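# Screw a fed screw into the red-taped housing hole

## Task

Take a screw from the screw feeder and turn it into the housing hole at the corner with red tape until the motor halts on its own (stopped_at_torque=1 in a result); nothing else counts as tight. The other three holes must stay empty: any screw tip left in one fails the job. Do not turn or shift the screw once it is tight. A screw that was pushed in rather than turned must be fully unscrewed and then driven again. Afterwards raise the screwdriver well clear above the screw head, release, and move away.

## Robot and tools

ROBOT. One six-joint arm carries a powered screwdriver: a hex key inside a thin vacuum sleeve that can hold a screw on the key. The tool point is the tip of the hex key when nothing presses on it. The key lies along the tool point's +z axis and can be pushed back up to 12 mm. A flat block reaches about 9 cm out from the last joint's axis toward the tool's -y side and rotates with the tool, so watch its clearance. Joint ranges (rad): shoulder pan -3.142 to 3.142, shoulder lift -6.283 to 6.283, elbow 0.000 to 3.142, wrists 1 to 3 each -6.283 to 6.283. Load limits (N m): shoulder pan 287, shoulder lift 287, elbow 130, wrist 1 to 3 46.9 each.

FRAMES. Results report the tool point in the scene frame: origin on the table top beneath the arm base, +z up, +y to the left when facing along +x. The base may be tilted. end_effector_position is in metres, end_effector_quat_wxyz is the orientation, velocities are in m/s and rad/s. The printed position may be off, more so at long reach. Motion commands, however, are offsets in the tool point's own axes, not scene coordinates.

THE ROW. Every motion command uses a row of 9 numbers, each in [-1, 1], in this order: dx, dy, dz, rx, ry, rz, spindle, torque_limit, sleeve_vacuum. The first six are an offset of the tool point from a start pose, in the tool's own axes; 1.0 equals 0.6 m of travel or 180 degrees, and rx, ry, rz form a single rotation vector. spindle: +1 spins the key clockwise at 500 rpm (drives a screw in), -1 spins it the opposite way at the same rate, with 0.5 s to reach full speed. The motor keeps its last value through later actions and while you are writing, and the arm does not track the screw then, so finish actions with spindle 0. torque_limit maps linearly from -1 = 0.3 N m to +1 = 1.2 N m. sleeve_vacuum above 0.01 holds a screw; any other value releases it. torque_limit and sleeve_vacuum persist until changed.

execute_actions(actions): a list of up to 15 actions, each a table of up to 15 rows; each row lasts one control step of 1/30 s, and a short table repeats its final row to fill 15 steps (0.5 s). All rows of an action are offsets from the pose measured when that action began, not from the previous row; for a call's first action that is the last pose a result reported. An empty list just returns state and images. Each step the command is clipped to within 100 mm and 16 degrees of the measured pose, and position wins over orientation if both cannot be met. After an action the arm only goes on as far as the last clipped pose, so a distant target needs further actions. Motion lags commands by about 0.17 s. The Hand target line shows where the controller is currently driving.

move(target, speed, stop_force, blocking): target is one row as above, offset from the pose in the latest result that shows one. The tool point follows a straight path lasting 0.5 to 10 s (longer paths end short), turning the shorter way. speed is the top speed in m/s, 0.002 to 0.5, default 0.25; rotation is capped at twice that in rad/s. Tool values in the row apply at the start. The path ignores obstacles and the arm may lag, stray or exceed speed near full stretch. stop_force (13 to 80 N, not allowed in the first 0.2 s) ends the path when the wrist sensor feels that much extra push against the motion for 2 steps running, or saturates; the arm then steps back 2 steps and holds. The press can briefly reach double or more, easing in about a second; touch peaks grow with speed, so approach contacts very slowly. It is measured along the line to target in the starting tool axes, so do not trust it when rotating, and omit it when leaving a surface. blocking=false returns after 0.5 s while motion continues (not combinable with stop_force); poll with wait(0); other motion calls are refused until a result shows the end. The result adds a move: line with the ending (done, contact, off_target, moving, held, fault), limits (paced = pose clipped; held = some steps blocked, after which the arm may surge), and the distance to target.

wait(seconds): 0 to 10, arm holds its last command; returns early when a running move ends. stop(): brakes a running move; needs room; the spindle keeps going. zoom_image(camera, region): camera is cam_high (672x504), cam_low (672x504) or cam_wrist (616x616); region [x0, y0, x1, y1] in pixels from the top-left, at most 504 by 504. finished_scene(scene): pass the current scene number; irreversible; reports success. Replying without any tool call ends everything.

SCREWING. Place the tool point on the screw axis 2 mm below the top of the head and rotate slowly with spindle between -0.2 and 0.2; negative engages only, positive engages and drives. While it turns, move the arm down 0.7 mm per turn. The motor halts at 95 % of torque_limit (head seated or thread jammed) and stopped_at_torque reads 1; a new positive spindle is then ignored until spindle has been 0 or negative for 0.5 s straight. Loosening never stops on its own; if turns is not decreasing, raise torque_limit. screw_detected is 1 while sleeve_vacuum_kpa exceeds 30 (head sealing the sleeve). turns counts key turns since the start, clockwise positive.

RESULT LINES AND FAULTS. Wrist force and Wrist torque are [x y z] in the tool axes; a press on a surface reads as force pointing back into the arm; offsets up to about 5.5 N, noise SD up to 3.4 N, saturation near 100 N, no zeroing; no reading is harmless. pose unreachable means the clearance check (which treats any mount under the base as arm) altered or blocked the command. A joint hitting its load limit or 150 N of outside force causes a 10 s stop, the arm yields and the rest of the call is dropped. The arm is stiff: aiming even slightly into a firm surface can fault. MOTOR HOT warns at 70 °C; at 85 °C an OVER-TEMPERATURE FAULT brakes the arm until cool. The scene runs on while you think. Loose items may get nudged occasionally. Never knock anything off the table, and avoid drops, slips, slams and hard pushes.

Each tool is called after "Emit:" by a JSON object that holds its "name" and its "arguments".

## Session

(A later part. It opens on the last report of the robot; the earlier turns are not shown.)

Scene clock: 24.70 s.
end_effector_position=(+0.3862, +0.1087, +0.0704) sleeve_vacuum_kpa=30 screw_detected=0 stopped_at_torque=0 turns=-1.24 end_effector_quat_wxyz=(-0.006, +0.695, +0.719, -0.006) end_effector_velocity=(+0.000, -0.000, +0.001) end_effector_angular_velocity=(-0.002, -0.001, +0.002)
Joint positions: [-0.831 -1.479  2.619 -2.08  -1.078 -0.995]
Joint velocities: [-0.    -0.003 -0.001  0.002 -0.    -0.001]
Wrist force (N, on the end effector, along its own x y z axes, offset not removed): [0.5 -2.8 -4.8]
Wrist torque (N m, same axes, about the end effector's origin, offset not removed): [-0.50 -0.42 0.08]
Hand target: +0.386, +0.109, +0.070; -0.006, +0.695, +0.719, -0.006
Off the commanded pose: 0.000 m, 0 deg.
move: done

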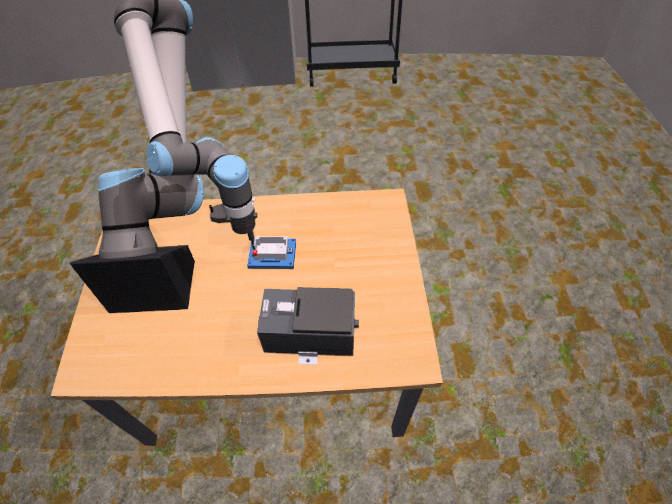

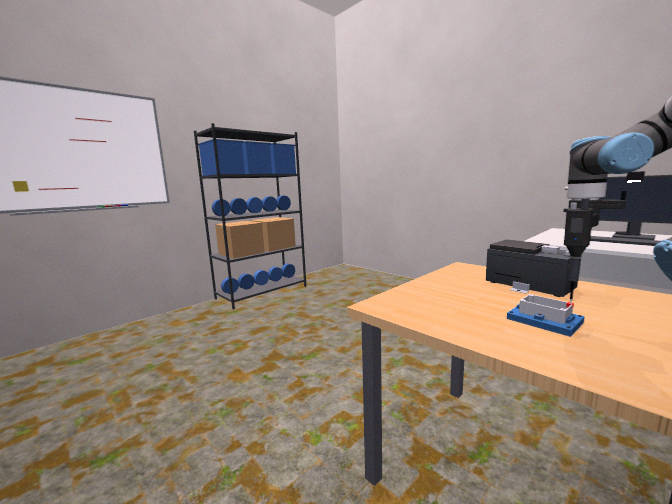

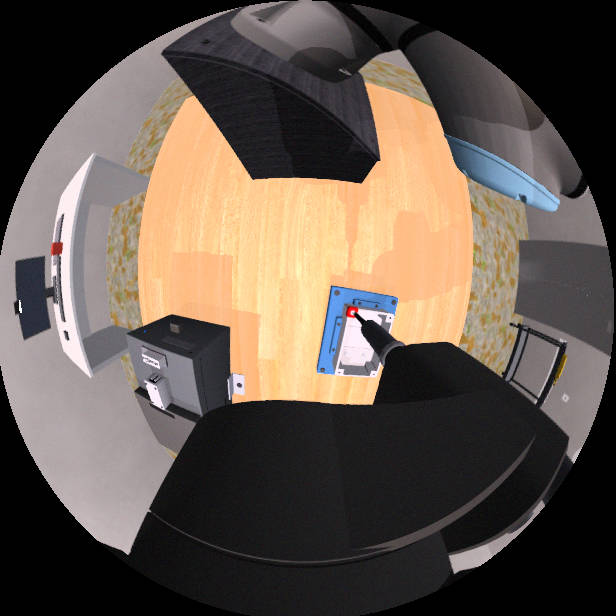

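Emit:
{"name": "execute_actions", "arguments": {"actions": [[[0,0,-0.002,0,0,0,0,-0.55,1]],[[0,0,0,0,0,0,0,-0.55,1]],[[0,0,0.0005,0,0,0,0.2,-0.55,1]],[[0,0,0.001,0,0,0,0.2,-0.55,1]],[[0,0,0.001,0,0,0,0.2,-0.55,1]],[[0,0,0.001,0,0,0,0.2,-0.55,1]],[[0,0,0.001,0,0,0,0.2,-0.55,1]],[[0,0,0,0,0,0,0,-0.55,1]]]}}

Emit:
{"name": "zoom_image", "arguments": {"camera": "cam_low", "region": [540,270,600,320]}}

Scene clock: 30.50 s.
end_effector_position=(+0.3863, +0.1087, +0.0690) sleeve_vacuum_kpa=27 screw_detected=0 stopped_at_torque=0 turns=2.87 end_effector_quat_wxyz=(-0.006, +0.695, +0.719, -0.006) end_effector_velocity=(+0.000, -0.000, +0.000) end_effector_angular_velocity=(-0.000, -0.000, +0.000)
Joint positions: [-0.829 -1.476  2.621 -2.085 -1.077 -0.993]
Joint velocities: [ 0. -0. -0.  0.  0. -0.]
Wrist force (N, on the end effector, along its own x y z axes, offset not removed): [-3.4 0.7 -4.8]
Wrist torque (N m, same axes, about the end effector's origin, offset not removed): [-0.65 -0.27 0.14]
Hand target: +0.386, +0.109, +0.069; -0.006, +0.695, +0.719, -0.006
Off the commanded pose: 0.000 m, 0 deg.

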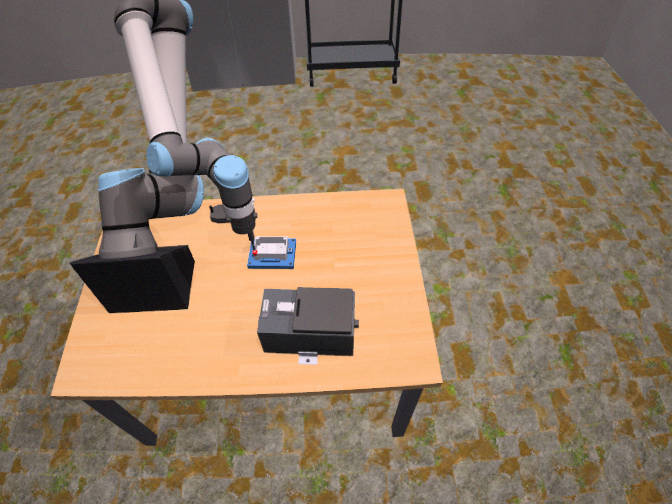

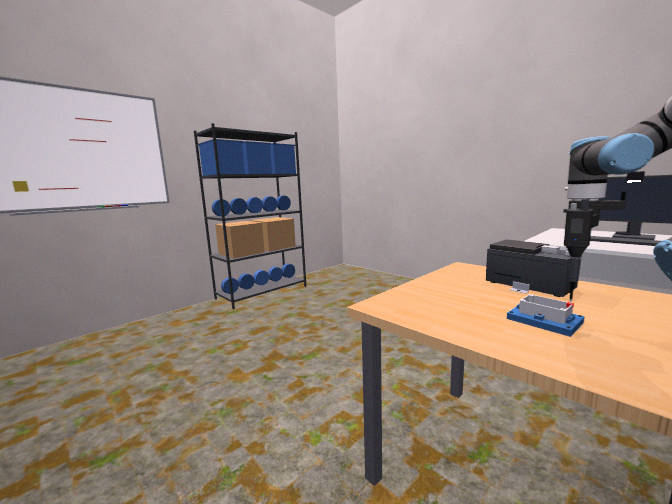

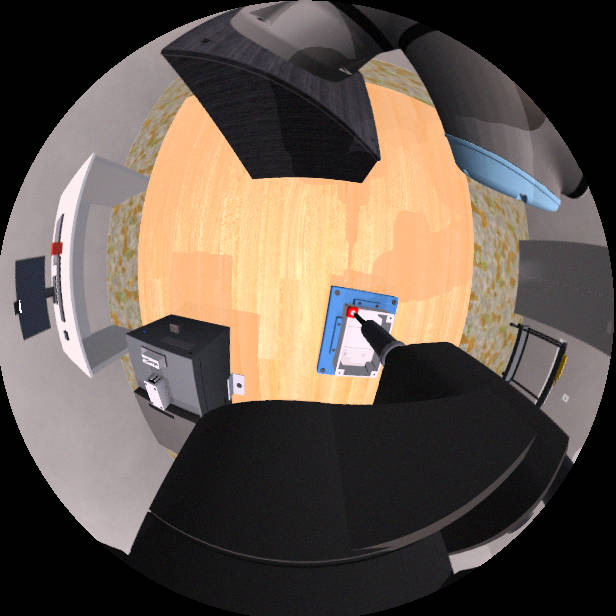

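Region (540, 270, 600, 320) of cam_low's 672x504 image, scaled by 8.400, with more detail than that image has.

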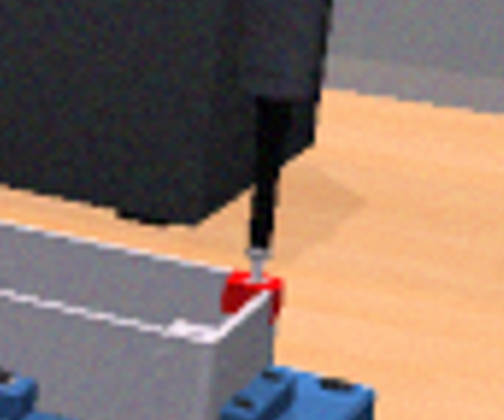

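Emit:
{"name": "move", "arguments": {"target": [0,0,-0.015,0,0,0,0,-0.55,1], "speed": 0.01}}

Emit:
{"name": "zoom_image", "arguments": {"camera": "cam_low", "region": [540,270,600,320]}}

Emit:
{"name": "zoom_image", "arguments": {"camera": "cam_wrist", "region": [335,295,375,330]}}

Emit:
{"name": "zoom_image", "arguments": {"camera": "cam_high", "region": [235,225,285,270]}}

Scene clock: 32.93 s.
end_effector_position=(+0.3864, +0.1087, +0.0779) sleeve_vacuum_kpa=40 screw_detected=1 stopped_at_torque=0 turns=2.87 end_effector_quat_wxyz=(-0.006, +0.695, +0.719, -0.006) end_effector_velocity=(-0.000, -0.000, +0.001) end_effector_angular_velocity=(+0.001, +0.000, -0.002)
Joint positions: [-0.84  -1.492  2.612 -2.056 -1.083 -1.003]
Joint velocities: [-0.003 -0.001 -0.001  0.004 -0.001 -0.001]
Wrist force (N, on the end effector, along its own x y z axes, offset not removed): [2.5 -2.0 2.9]
Wrist torque (N m, same axes, about the end effector's origin, offset not removed): [-0.56 -0.37 0.11]
Hand target: +0.386, +0.109, +0.078; -0.006, +0.695, +0.719, -0.006
Off the commanded pose: 0.000 m, 0 deg.
move: done

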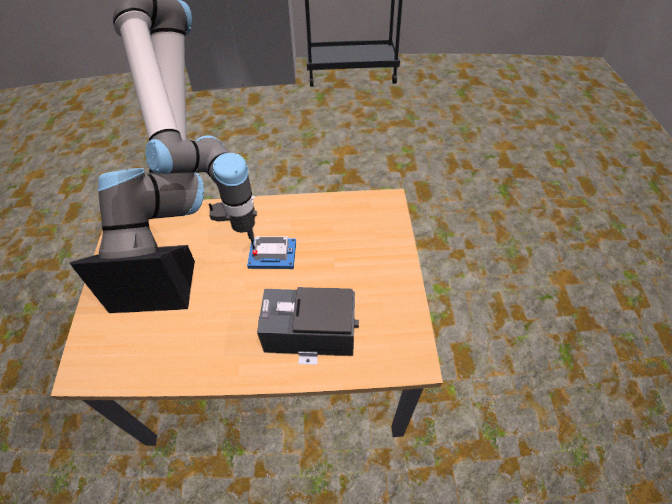

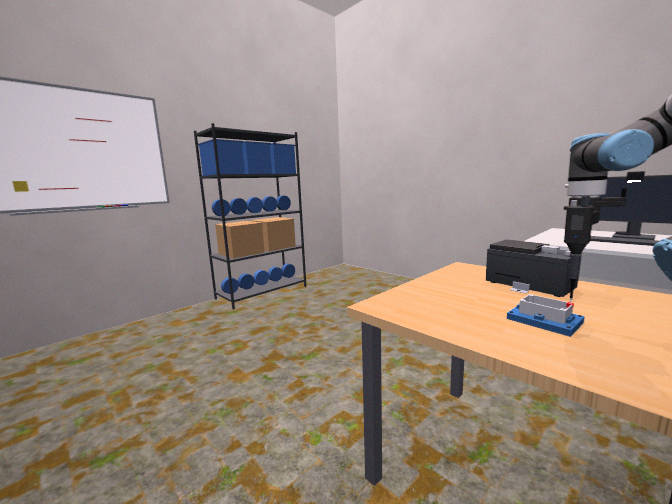

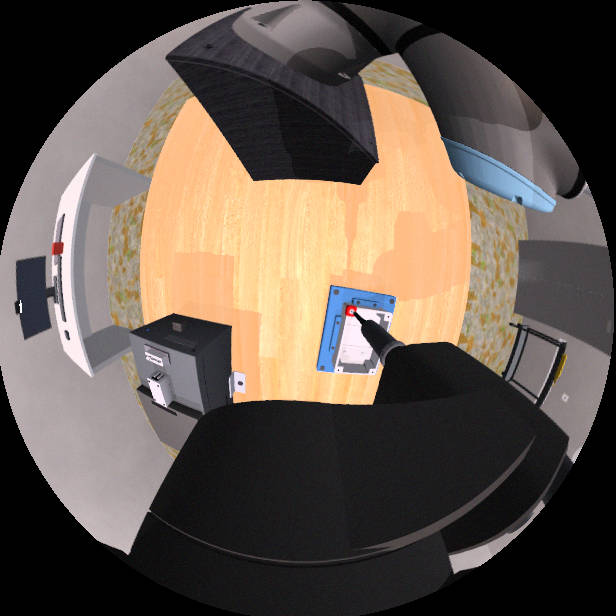

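Region (540, 270, 600, 320) of cam_low's 672x504 image, scaled by 8.400, with more detail than that image has.

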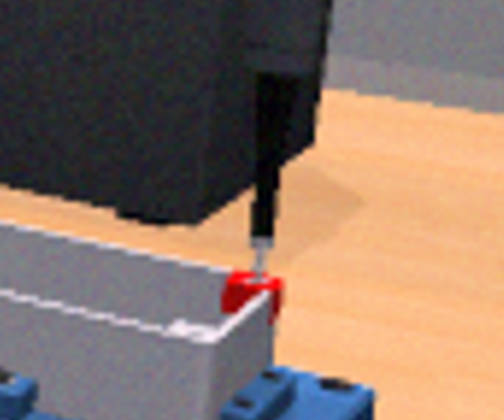

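Region (335, 295, 375, 330) of cam_wrist's 616x616 image, scaled by 12.600, with more detail than that image has; it fills the top 441 rows of this view, and the rest is white.

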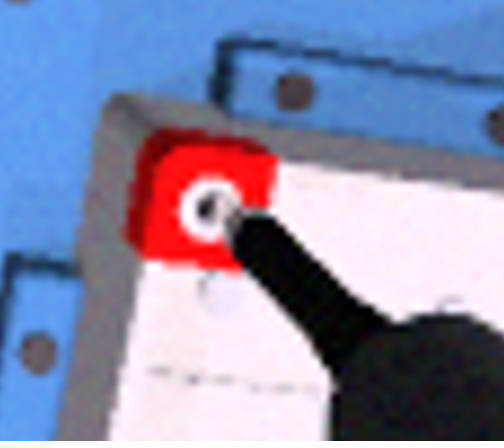

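Region (235, 225, 285, 270) of cam_high's 672x504 image, scaled by 10.080, with more detail than that image has; it fills the top 454 rows of this view, and the rest is white.

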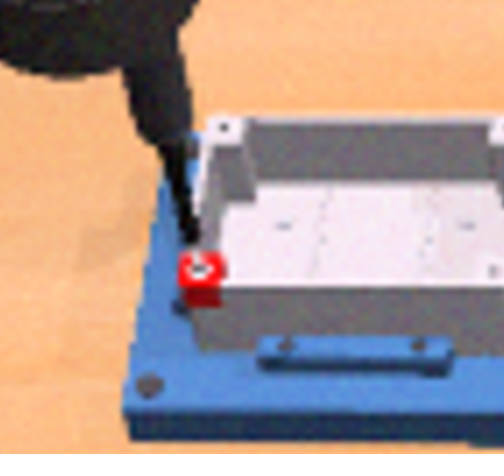

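Emit:
{"name": "execute_actions", "arguments": {"actions": [[[0.0003,0.0022,0,0,0,0,0,-0.55,1]],[[0,0,0.003,0,0,0,0,-0.55,1]],[[0,0,0,0,0,0,0,-0.55,1]]]}}

Emit:
{"name": "zoom_image", "arguments": {"camera": "cam_wrist", "region": [335,295,375,330]}}

Emit:
{"name": "zoom_image", "arguments": {"camera": "cam_high", "region": [235,225,285,270]}}

Emit:
{"name": "zoom_image", "arguments": {"camera": "cam_low", "region": [540,270,600,320]}}

Scene clock: 36.03 s.
end_effector_position=(+0.3877, +0.1089, +0.0761) sleeve_vacuum_kpa=40 screw_detected=1 stopped_at_torque=0 turns=2.87 end_effector_quat_wxyz=(-0.006, +0.695, +0.719, -0.006) end_effector_velocity=(+0.000, +0.000, +0.001) end_effector_angular_velocity=(+0.001, -0.000, -0.001)
Joint positions: [-0.835 -1.487  2.612 -2.062 -1.08  -0.999]
Joint velocities: [-0.001 -0.    -0.001  0.002  0.    -0.   ]
Wrist force (N, on the end effector, along its own x y z axes, offset not removed): [0.2 -2.4 2.4]
Wrist torque (N m, same axes, about the end effector's origin, offset not removed): [-0.71 0.16 0.14]
Hand target: +0.388, +0.109, +0.076; -0.006, +0.695, +0.719, -0.006
Off the commanded pose: 0.000 m, 0 deg.

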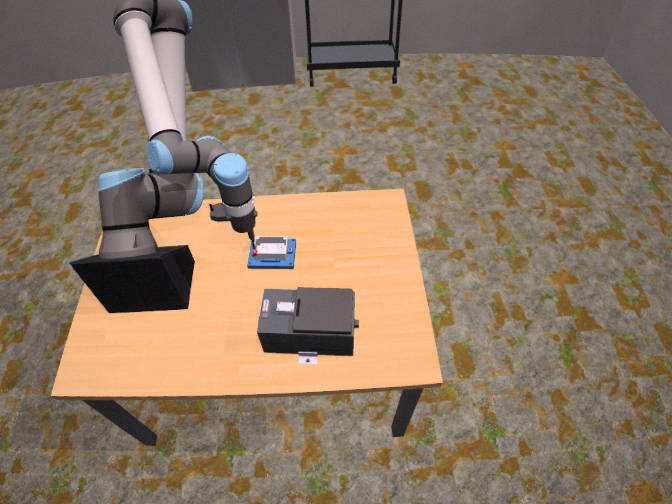

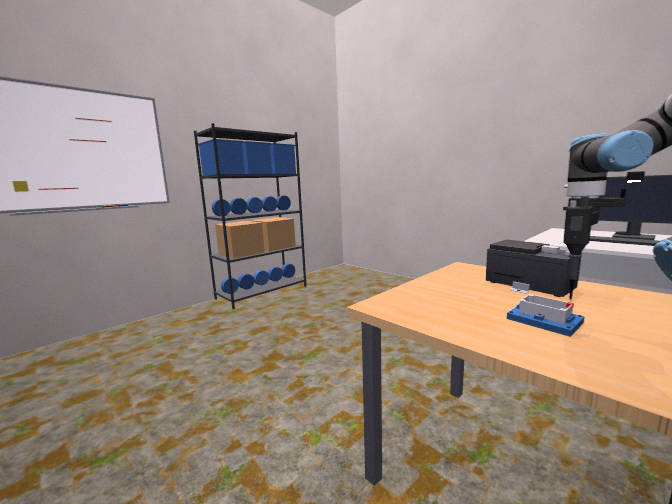

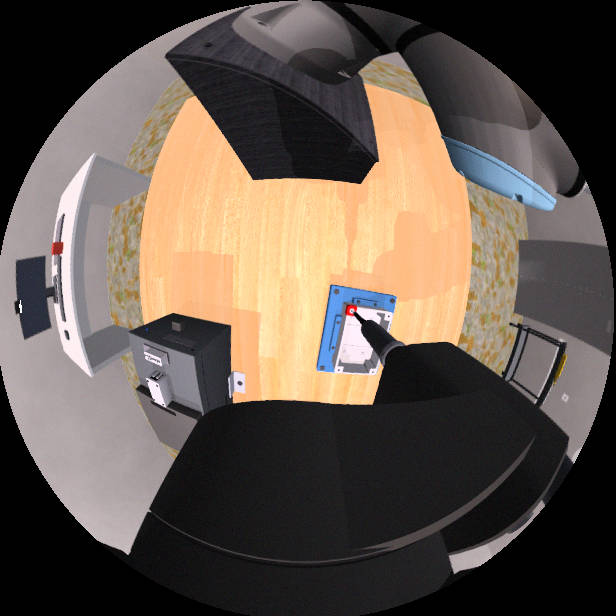

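Region (335, 295, 375, 330) of cam_wrist's 616x616 image, scaled by 12.600, with more detail than that image has; it fills the top 441 rows of this view, and the rest is white.

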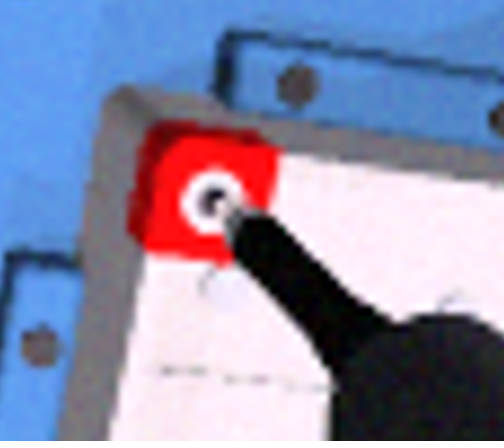

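Region (235, 225, 285, 270) of cam_high's 672x504 image, scaled by 10.080, with more detail than that image has; it fills the top 454 rows of this view, and the rest is white.

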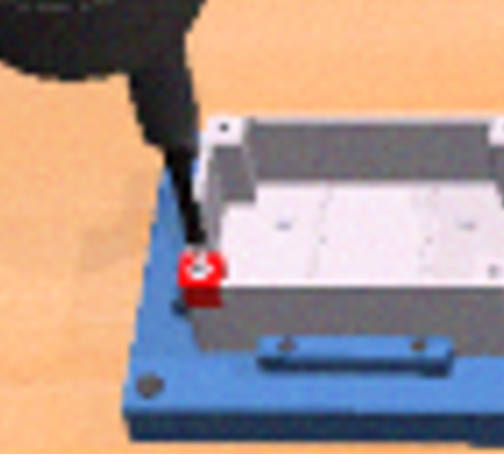

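Region (540, 270, 600, 320) of cam_low's 672x504 image, scaled by 8.400, with more detail than that image has.

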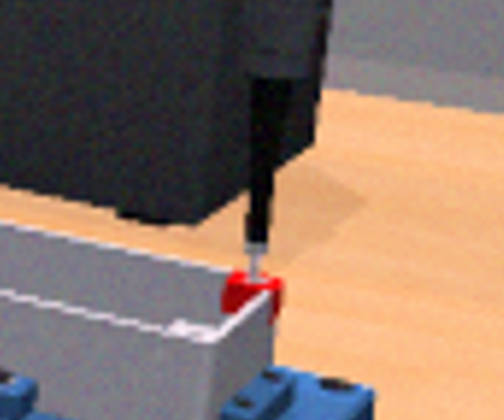

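Looks centred. Descend 3.6 mm more.

Emit:
{"name": "execute_actions", "arguments": {"actions": [[[0,0,0.002,0,0,0,0,-0.55,1]],[[0,0,0.002,0,0,0,0,-0.55,1]],[[0,0,0.002,0,0,0,0,-0.55,1]],[[0,0,0,0,0,0,0,-0.55,1]]]}}

Emit:
{"name": "zoom_image", "arguments": {"camera": "cam_low", "region": [540,270,600,320]}}

Emit:
{"name": "zoom_image", "arguments": {"camera": "cam_wrist", "region": [335,295,375,330]}}

Scene clock: 39.30 s.
end_effector_position=(+0.3877, +0.1089, +0.0725) sleeve_vacuum_kpa=40 screw_detected=1 stopped_at_torque=0 turns=2.87 end_effector_quat_wxyz=(-0.006, +0.695, +0.719, -0.006) end_effector_velocity=(-0.000, -0.000, +0.000) end_effector_angular_velocity=(+0.001, +0.000, -0.001)
Joint positions: [-0.831 -1.481  2.615 -2.074 -1.077 -0.995]
Joint velocities: [-0.001  0.001 -0.     0.    -0.    -0.   ]
Wrist force (N, on the end effector, along its own x y z axes, offset not removed): [2.4 -2.0 -4.5]
Wrist torque (N m, same axes, about the end effector's origin, offset not removed): [-0.46 -0.57 0.10]
Hand target: +0.388, +0.109, +0.073; -0.006, +0.695, +0.719, -0.006
Off the commanded pose: 0.000 m, 0 deg.

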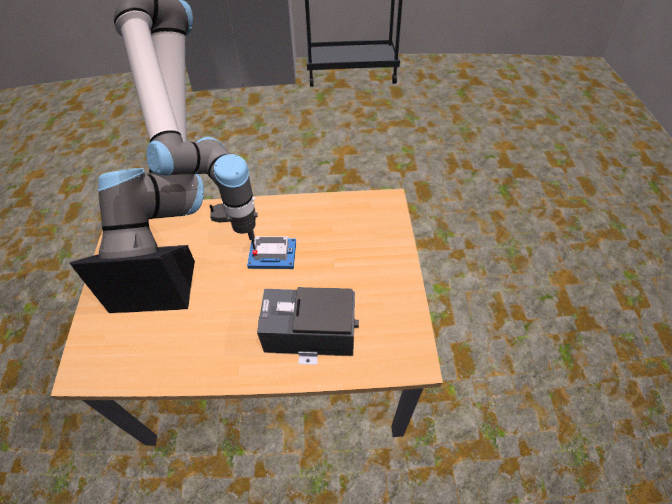

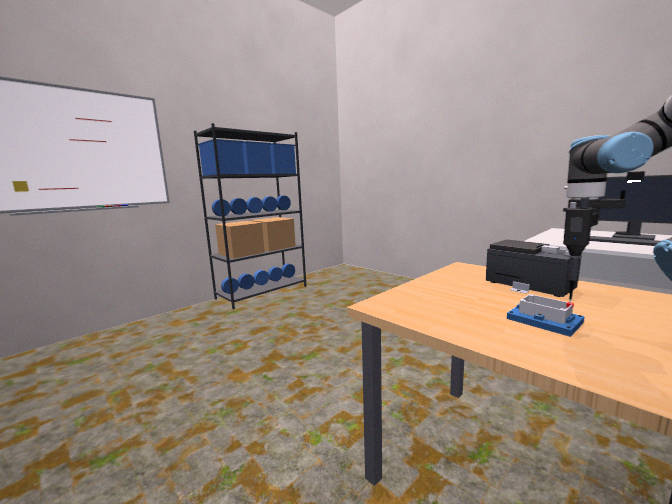

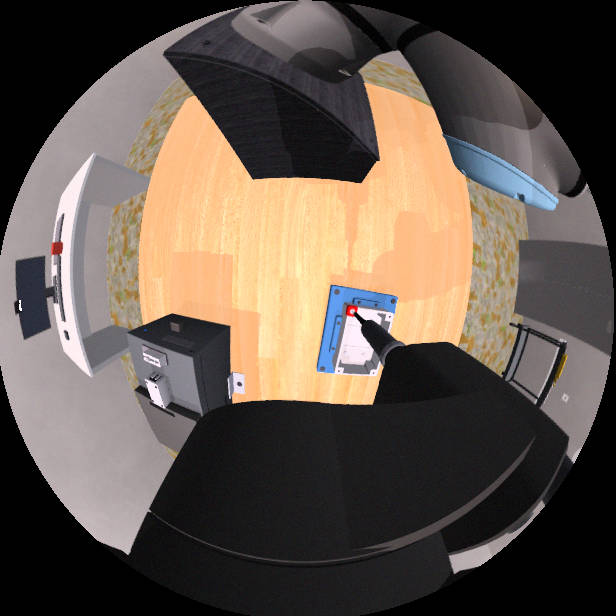

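Region (540, 270, 600, 320) of cam_low's 672x504 image, scaled by 8.400, with more detail than that image has.

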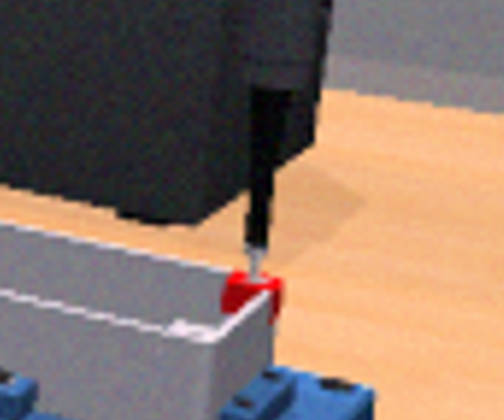

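Region (335, 295, 375, 330) of cam_wrist's 616x616 image, scaled by 12.600, with more detail than that image has; it fills the top 441 rows of this view, and the rest is white.

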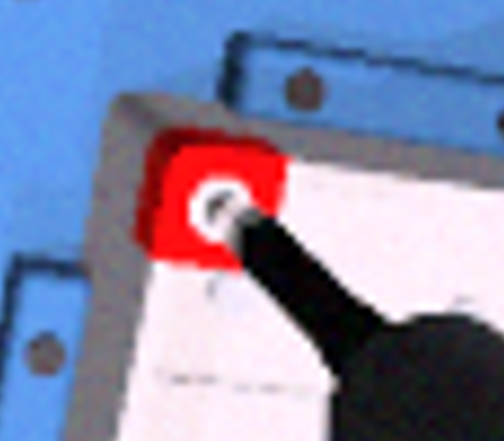

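Emit:
{"name": "execute_actions", "arguments": {"actions": [[[0,0,0.0005,0,0,0,0.2,-0.55,1]],[[0,0,0.001,0,0,0,0.2,-0.55,1]],[[0,0,0.001,0,0,0,0.2,-0.55,1]],[[0,0,0.001,0,0,0,0.2,-0.55,1]],[[0,0,0.001,0,0,0,0.2,-0.55,1]],[[0,0,0.001,0,0,0,0.2,-0.55,1]],[[0,0,0,0,0,0,0,-0.55,1]]]}}

Emit:
{"name": "zoom_image", "arguments": {"camera": "cam_low", "region": [540,270,600,320]}}

Scene clock: 44.00 s.
end_effector_position=(+0.3876, +0.1089, +0.0692) sleeve_vacuum_kpa=40 screw_detected=1 stopped_at_torque=0 turns=7.81 end_effector_quat_wxyz=(-0.006, +0.695, +0.719, -0.006) end_effector_velocity=(+0.001, -0.000, +0.001) end_effector_angular_velocity=(-0.001, -0.001, +0.001)
Joint positions: [-0.827 -1.475  2.618 -2.085 -1.075 -0.991]
Joint velocities: [ 0.    -0.001 -0.002  0.001  0.    -0.   ]
Wrist force (N, on the end effector, along its own x y z axes, offset not removed): [2.0 -3.7 -4.2]
Wrist torque (N m, same axes, about the end effector's origin, offset not removed): [-0.89 -0.04 0.20]
Hand target: +0.388, +0.109, +0.069; -0.006, +0.695, +0.719, -0.006
Off the commanded pose: 0.000 m, 0 deg.

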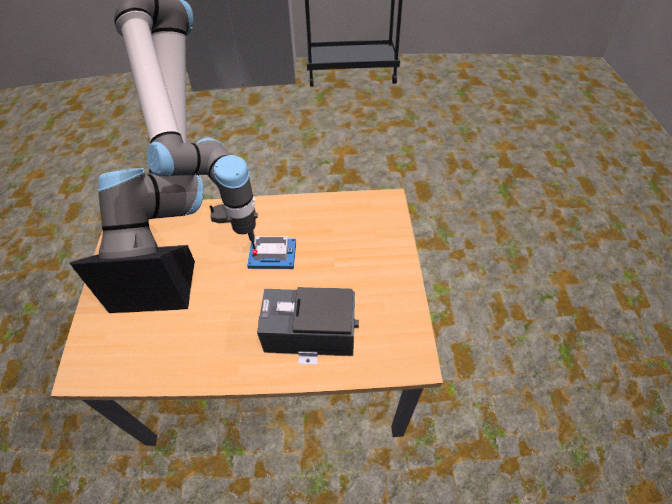

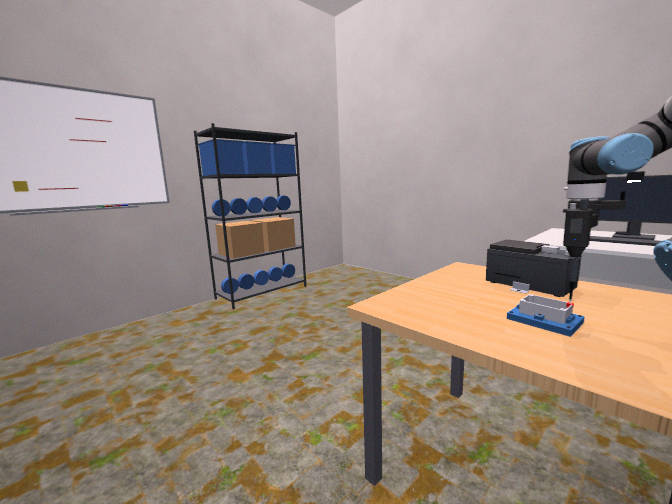

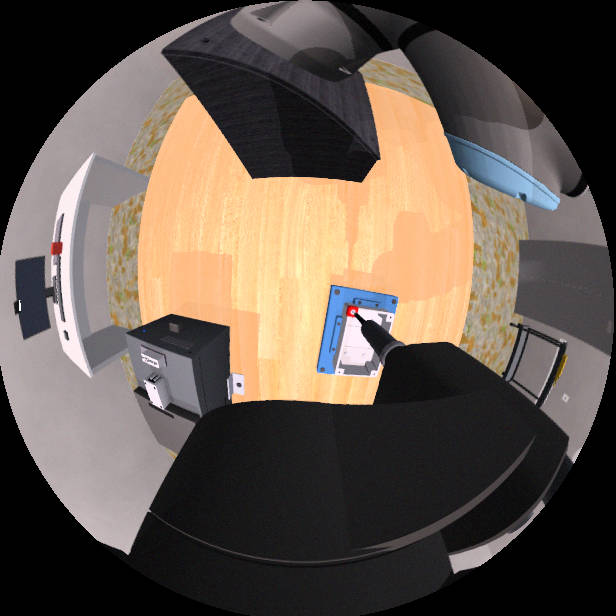

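Region (540, 270, 600, 320) of cam_low's 672x504 image, scaled by 8.400, with more detail than that image has.

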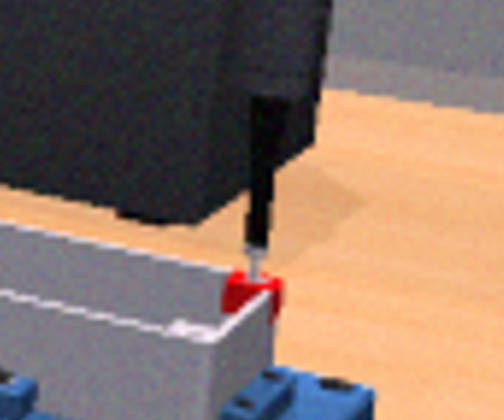

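Emit:
{"name": "zoom_image", "arguments": {"camera": "cam_wrist", "region": [342,302,362,320]}}

Emit:
{"name": "zoom_image", "arguments": {"camera": "cam_high", "region": [245,240,265,260]}}

Region (342, 302, 362, 320) of cam_wrist's 616x616 image, scaled by 25.200, with more detail than that image has; it fills the top 454 rows of this view, and the rest is white.

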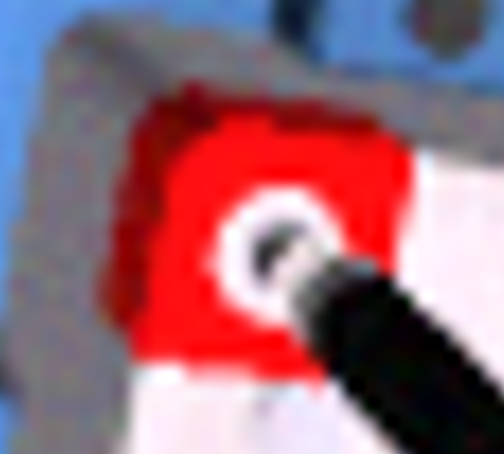

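Region (245, 240, 265, 260) of cam_high's 672x504 image, scaled by 25.200, with more detail than that image has.

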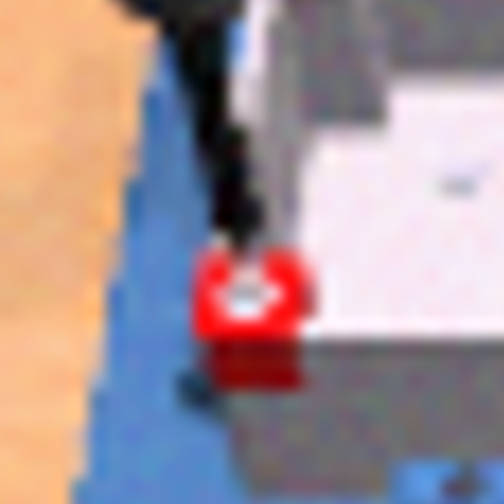

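Emit:
{"name": "execute_actions", "arguments": {"actions": [[[0,0,0,0,0,0,-0.1,-0.55,1]],[[0,0,0,0,0,0,-0.1,-0.55,1]],[[0,0,0,0,0,0,0,-0.55,1]],[[0,0,0.002,0,0,0,0.15,-0.55,1]],[[0,0,0.002,0,0,0,0.15,-0.55,1]],[[0,0,0.001,0,0,0,0.15,-0.55,1]],[[0,0,0.001,0,0,0,0.15,-0.55,1]],[[0,0,0.001,0,0,0,0.15,-0.55,1]],[[0,0,0,0,0,0,0,-0.55,1]]]}}

Emit:
{"name": "zoom_image", "arguments": {"camera": "cam_low", "region": [540,270,600,320]}}

Scene clock: 51.03 s.
end_effector_position=(+0.3875, +0.1089, +0.0650) sleeve_vacuum_kpa=40 screw_detected=1 stopped_at_torque=0 turns=10.08 end_effector_quat_wxyz=(-0.006, +0.695, +0.719, -0.006) end_effector_velocity=(+0.000, +0.000, -0.000) end_effector_angular_velocity=(-0.000, +0.000, +0.001)
Joint positions: [-0.822 -1.467  2.622 -2.099 -1.072 -0.986]
Joint velocities: [ 0.001  0.    -0.    -0.     0.     0.   ]
Wrist force (N, on the end effector, along its own x y z axes, offset not removed): [2.6 -2.3 -6.6]
Wrist torque (N m, same axes, about the end effector's origin, offset not removed): [-0.36 -0.23 0.03]
Hand target: +0.388, +0.109, +0.065; -0.006, +0.695, +0.719, -0.006
Off the commanded pose: 0.000 m, 0 deg.

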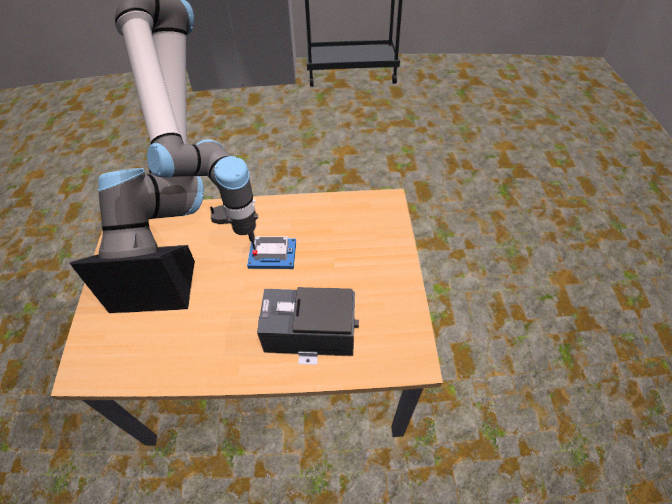

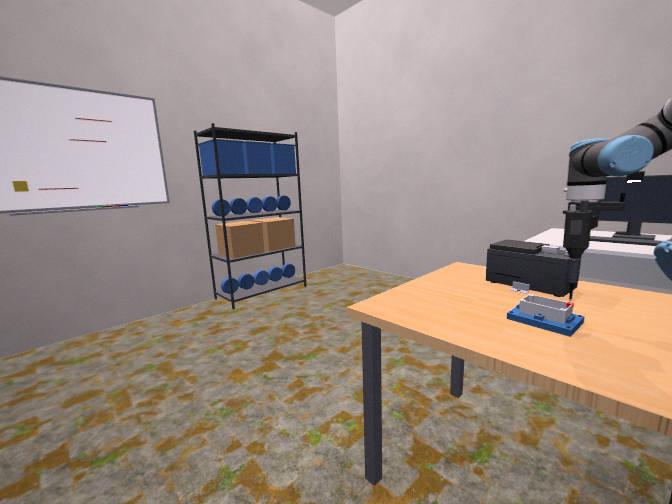

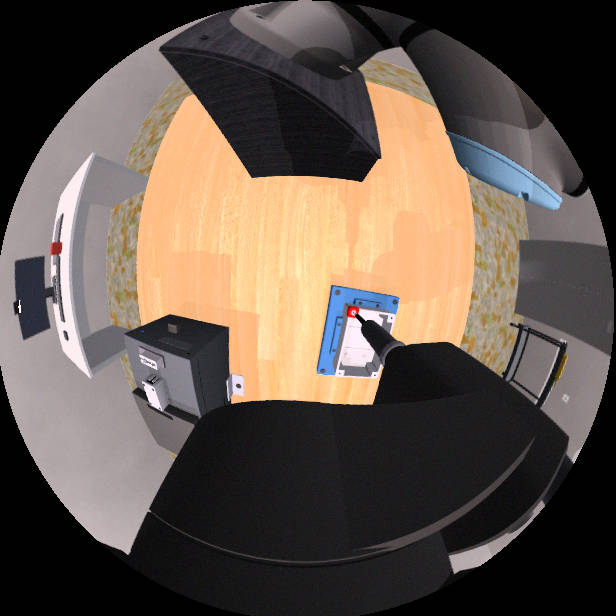

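Region (540, 270, 600, 320) of cam_low's 672x504 image, scaled by 8.400, with more detail than that image has.

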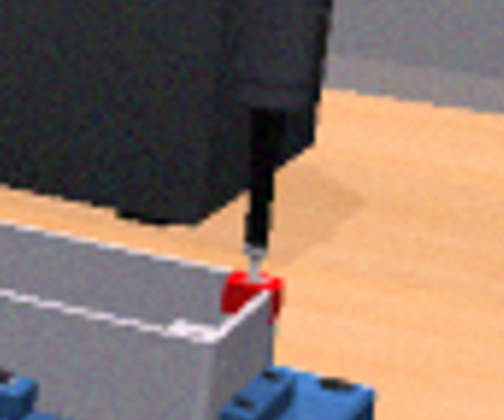

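Emit:
{"name": "execute_actions", "arguments": {"actions": [[[0,0,-0.02,0,0,0,0,-0.55,1]],[[-0.0017,0,0,0,0,0,0,-0.55,1]],[[0,0,0,0,0,0,0,-0.55,1]]]}}

Emit:
{"name": "zoom_image", "arguments": {"camera": "cam_wrist", "region": [342,302,362,320]}}

Emit:
{"name": "zoom_image", "arguments": {"camera": "cam_low", "region": [540,270,600,320]}}

Scene clock: 54.03 s.
end_effector_position=(+0.3878, +0.1079, +0.0770) sleeve_vacuum_kpa=40 screw_detected=1 stopped_at_torque=0 turns=10.08 end_effector_quat_wxyz=(-0.006, +0.695, +0.719, -0.006) end_effector_velocity=(+0.001, -0.000, +0.001) end_effector_angular_velocity=(-0.001, -0.001, +0.001)
Joint positions: [-0.837 -1.486  2.61  -2.061 -1.081 -1.001]
Joint velocities: [-0.    -0.001 -0.     0.     0.    -0.   ]
Wrist force (N, on the end effector, along its own x y z axes, offset not removed): [3.1 -3.3 3.7]
Wrist torque (N m, same axes, about the end effector's origin, offset not removed): [-0.97 -0.53 0.23]
Hand target: +0.388, +0.108, +0.077; -0.006, +0.695, +0.719, -0.006
Off the commanded pose: 0.000 m, 0 deg.

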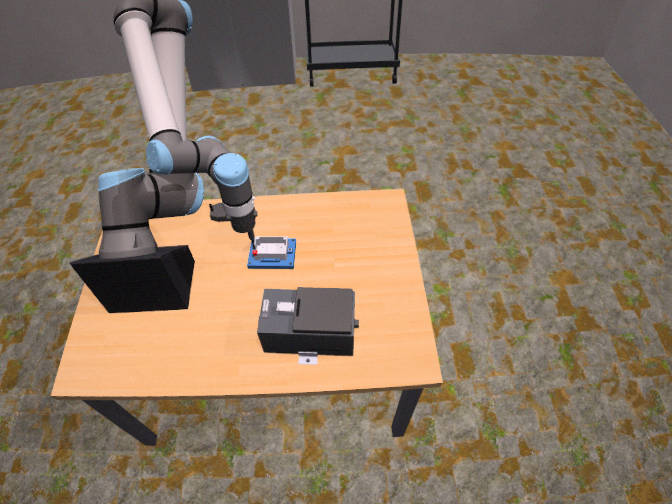

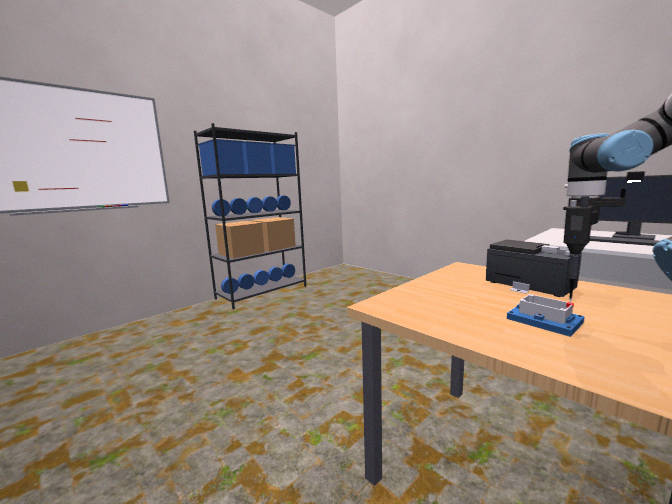

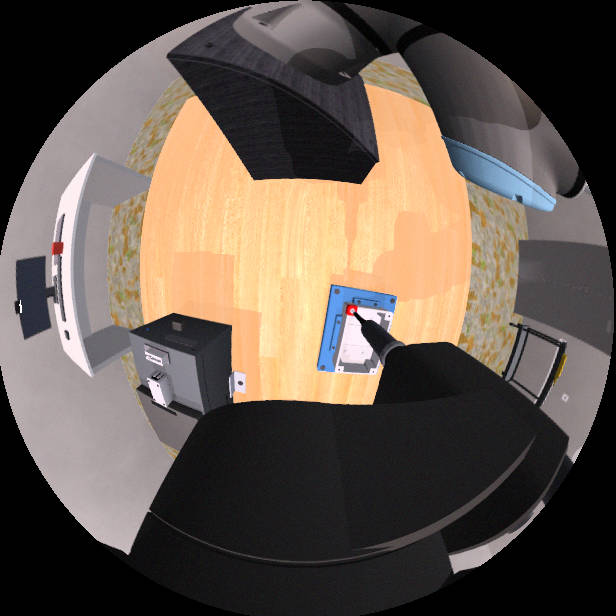

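Region (342, 302, 362, 320) of cam_wrist's 616x616 image, scaled by 25.200, with more detail than that image has; it fills the top 454 rows of this view, and the rest is white.

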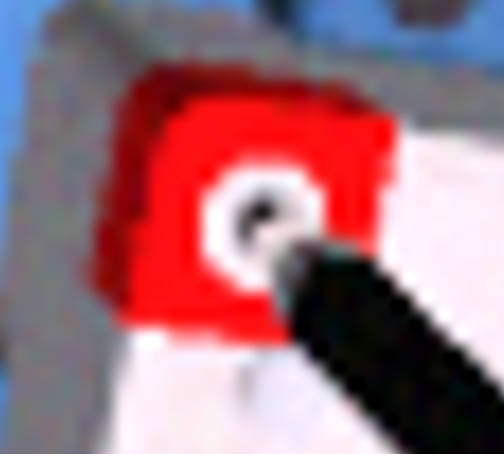

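Region (540, 270, 600, 320) of cam_low's 672x504 image, scaled by 8.400, with more detail than that image has.

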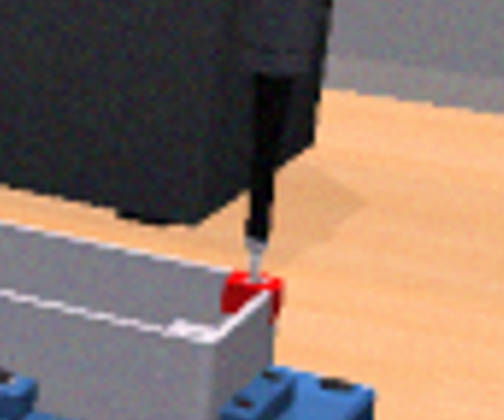

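Emit:
{"name": "execute_actions", "arguments": {"actions": [[[0,-0.001,0,0,0,0,0,-0.55,1]],[[0,0,0.003,0,0,0,0,-0.55,1]],[[0,0,0.003,0,0,0,0,-0.55,1]],[[0,0,0.003,0,0,0,0,-0.55,1]],[[0,0,0,0,0,0,0,-0.55,1]]]}}

Emit:
{"name": "zoom_image", "arguments": {"camera": "cam_wrist", "region": [342,302,362,320]}}

Emit:
{"name": "zoom_image", "arguments": {"camera": "cam_low", "region": [540,270,600,320]}}

Scene clock: 58.10 s.
end_effector_position=(+0.3871, +0.1078, +0.0716) sleeve_vacuum_kpa=31 screw_detected=1 stopped_at_torque=0 turns=10.08 end_effector_quat_wxyz=(-0.006, +0.695, +0.719, -0.006) end_effector_velocity=(+0.000, -0.000, +0.001) end_effector_angular_velocity=(-0.001, -0.001, -0.000)
Joint positions: [-0.832 -1.478  2.617 -2.078 -1.078 -0.996]
Joint velocities: [-0.001 -0.001 -0.     0.001 -0.    -0.   ]
Wrist force (N, on the end effector, along its own x y z axes, offset not removed): [-0.4 -2.6 -4.2]
Wrist torque (N m, same axes, about the end effector's origin, offset not removed): [-0.53 -0.14 0.11]
Hand target: +0.387, +0.108, +0.072; -0.006, +0.695, +0.719, -0.006
Off the commanded pose: 0.000 m, 0 deg.

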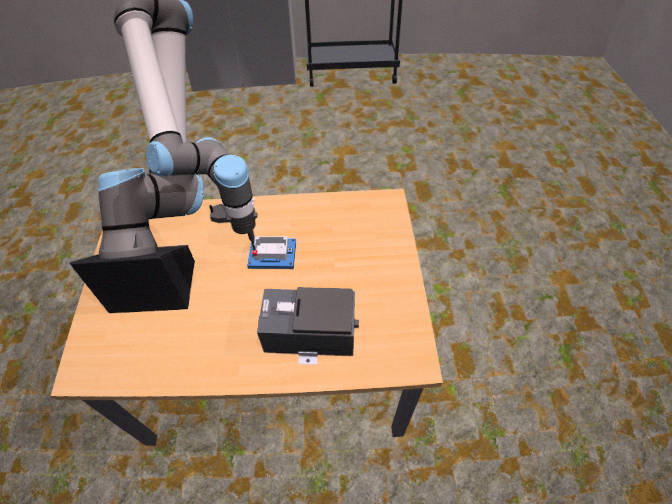

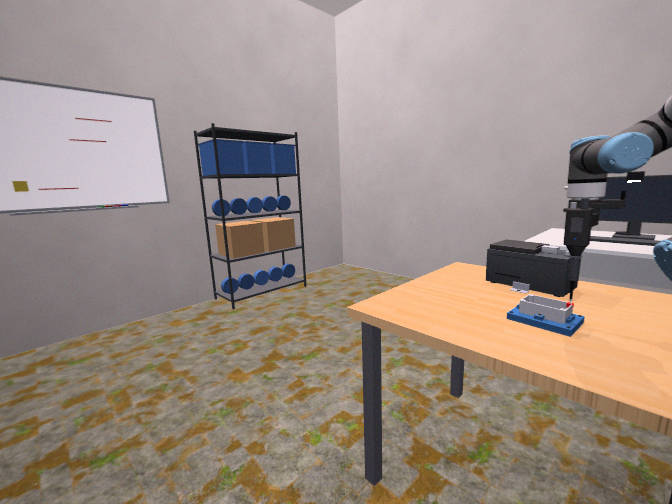

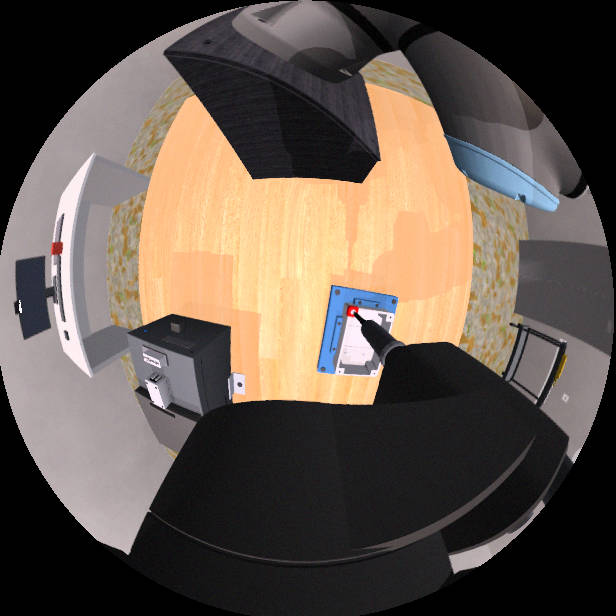

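Region (342, 302, 362, 320) of cam_wrist's 616x616 image, scaled by 25.200, with more detail than that image has; it fills the top 454 rows of this view, and the rest is white.

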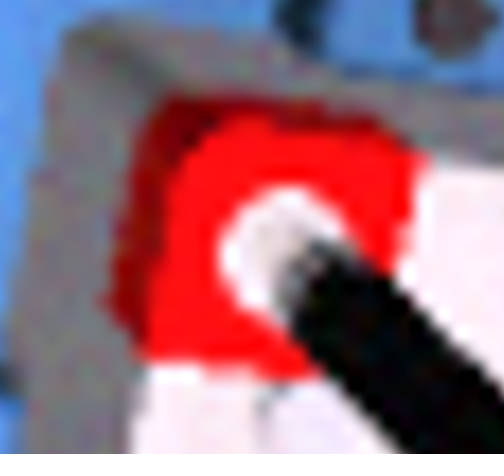

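Region (540, 270, 600, 320) of cam_low's 672x504 image, scaled by 8.400, with more detail than that image has.

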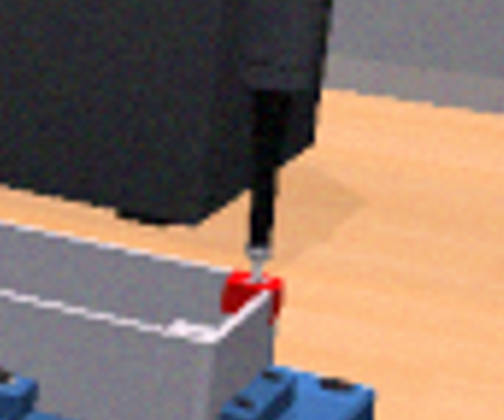

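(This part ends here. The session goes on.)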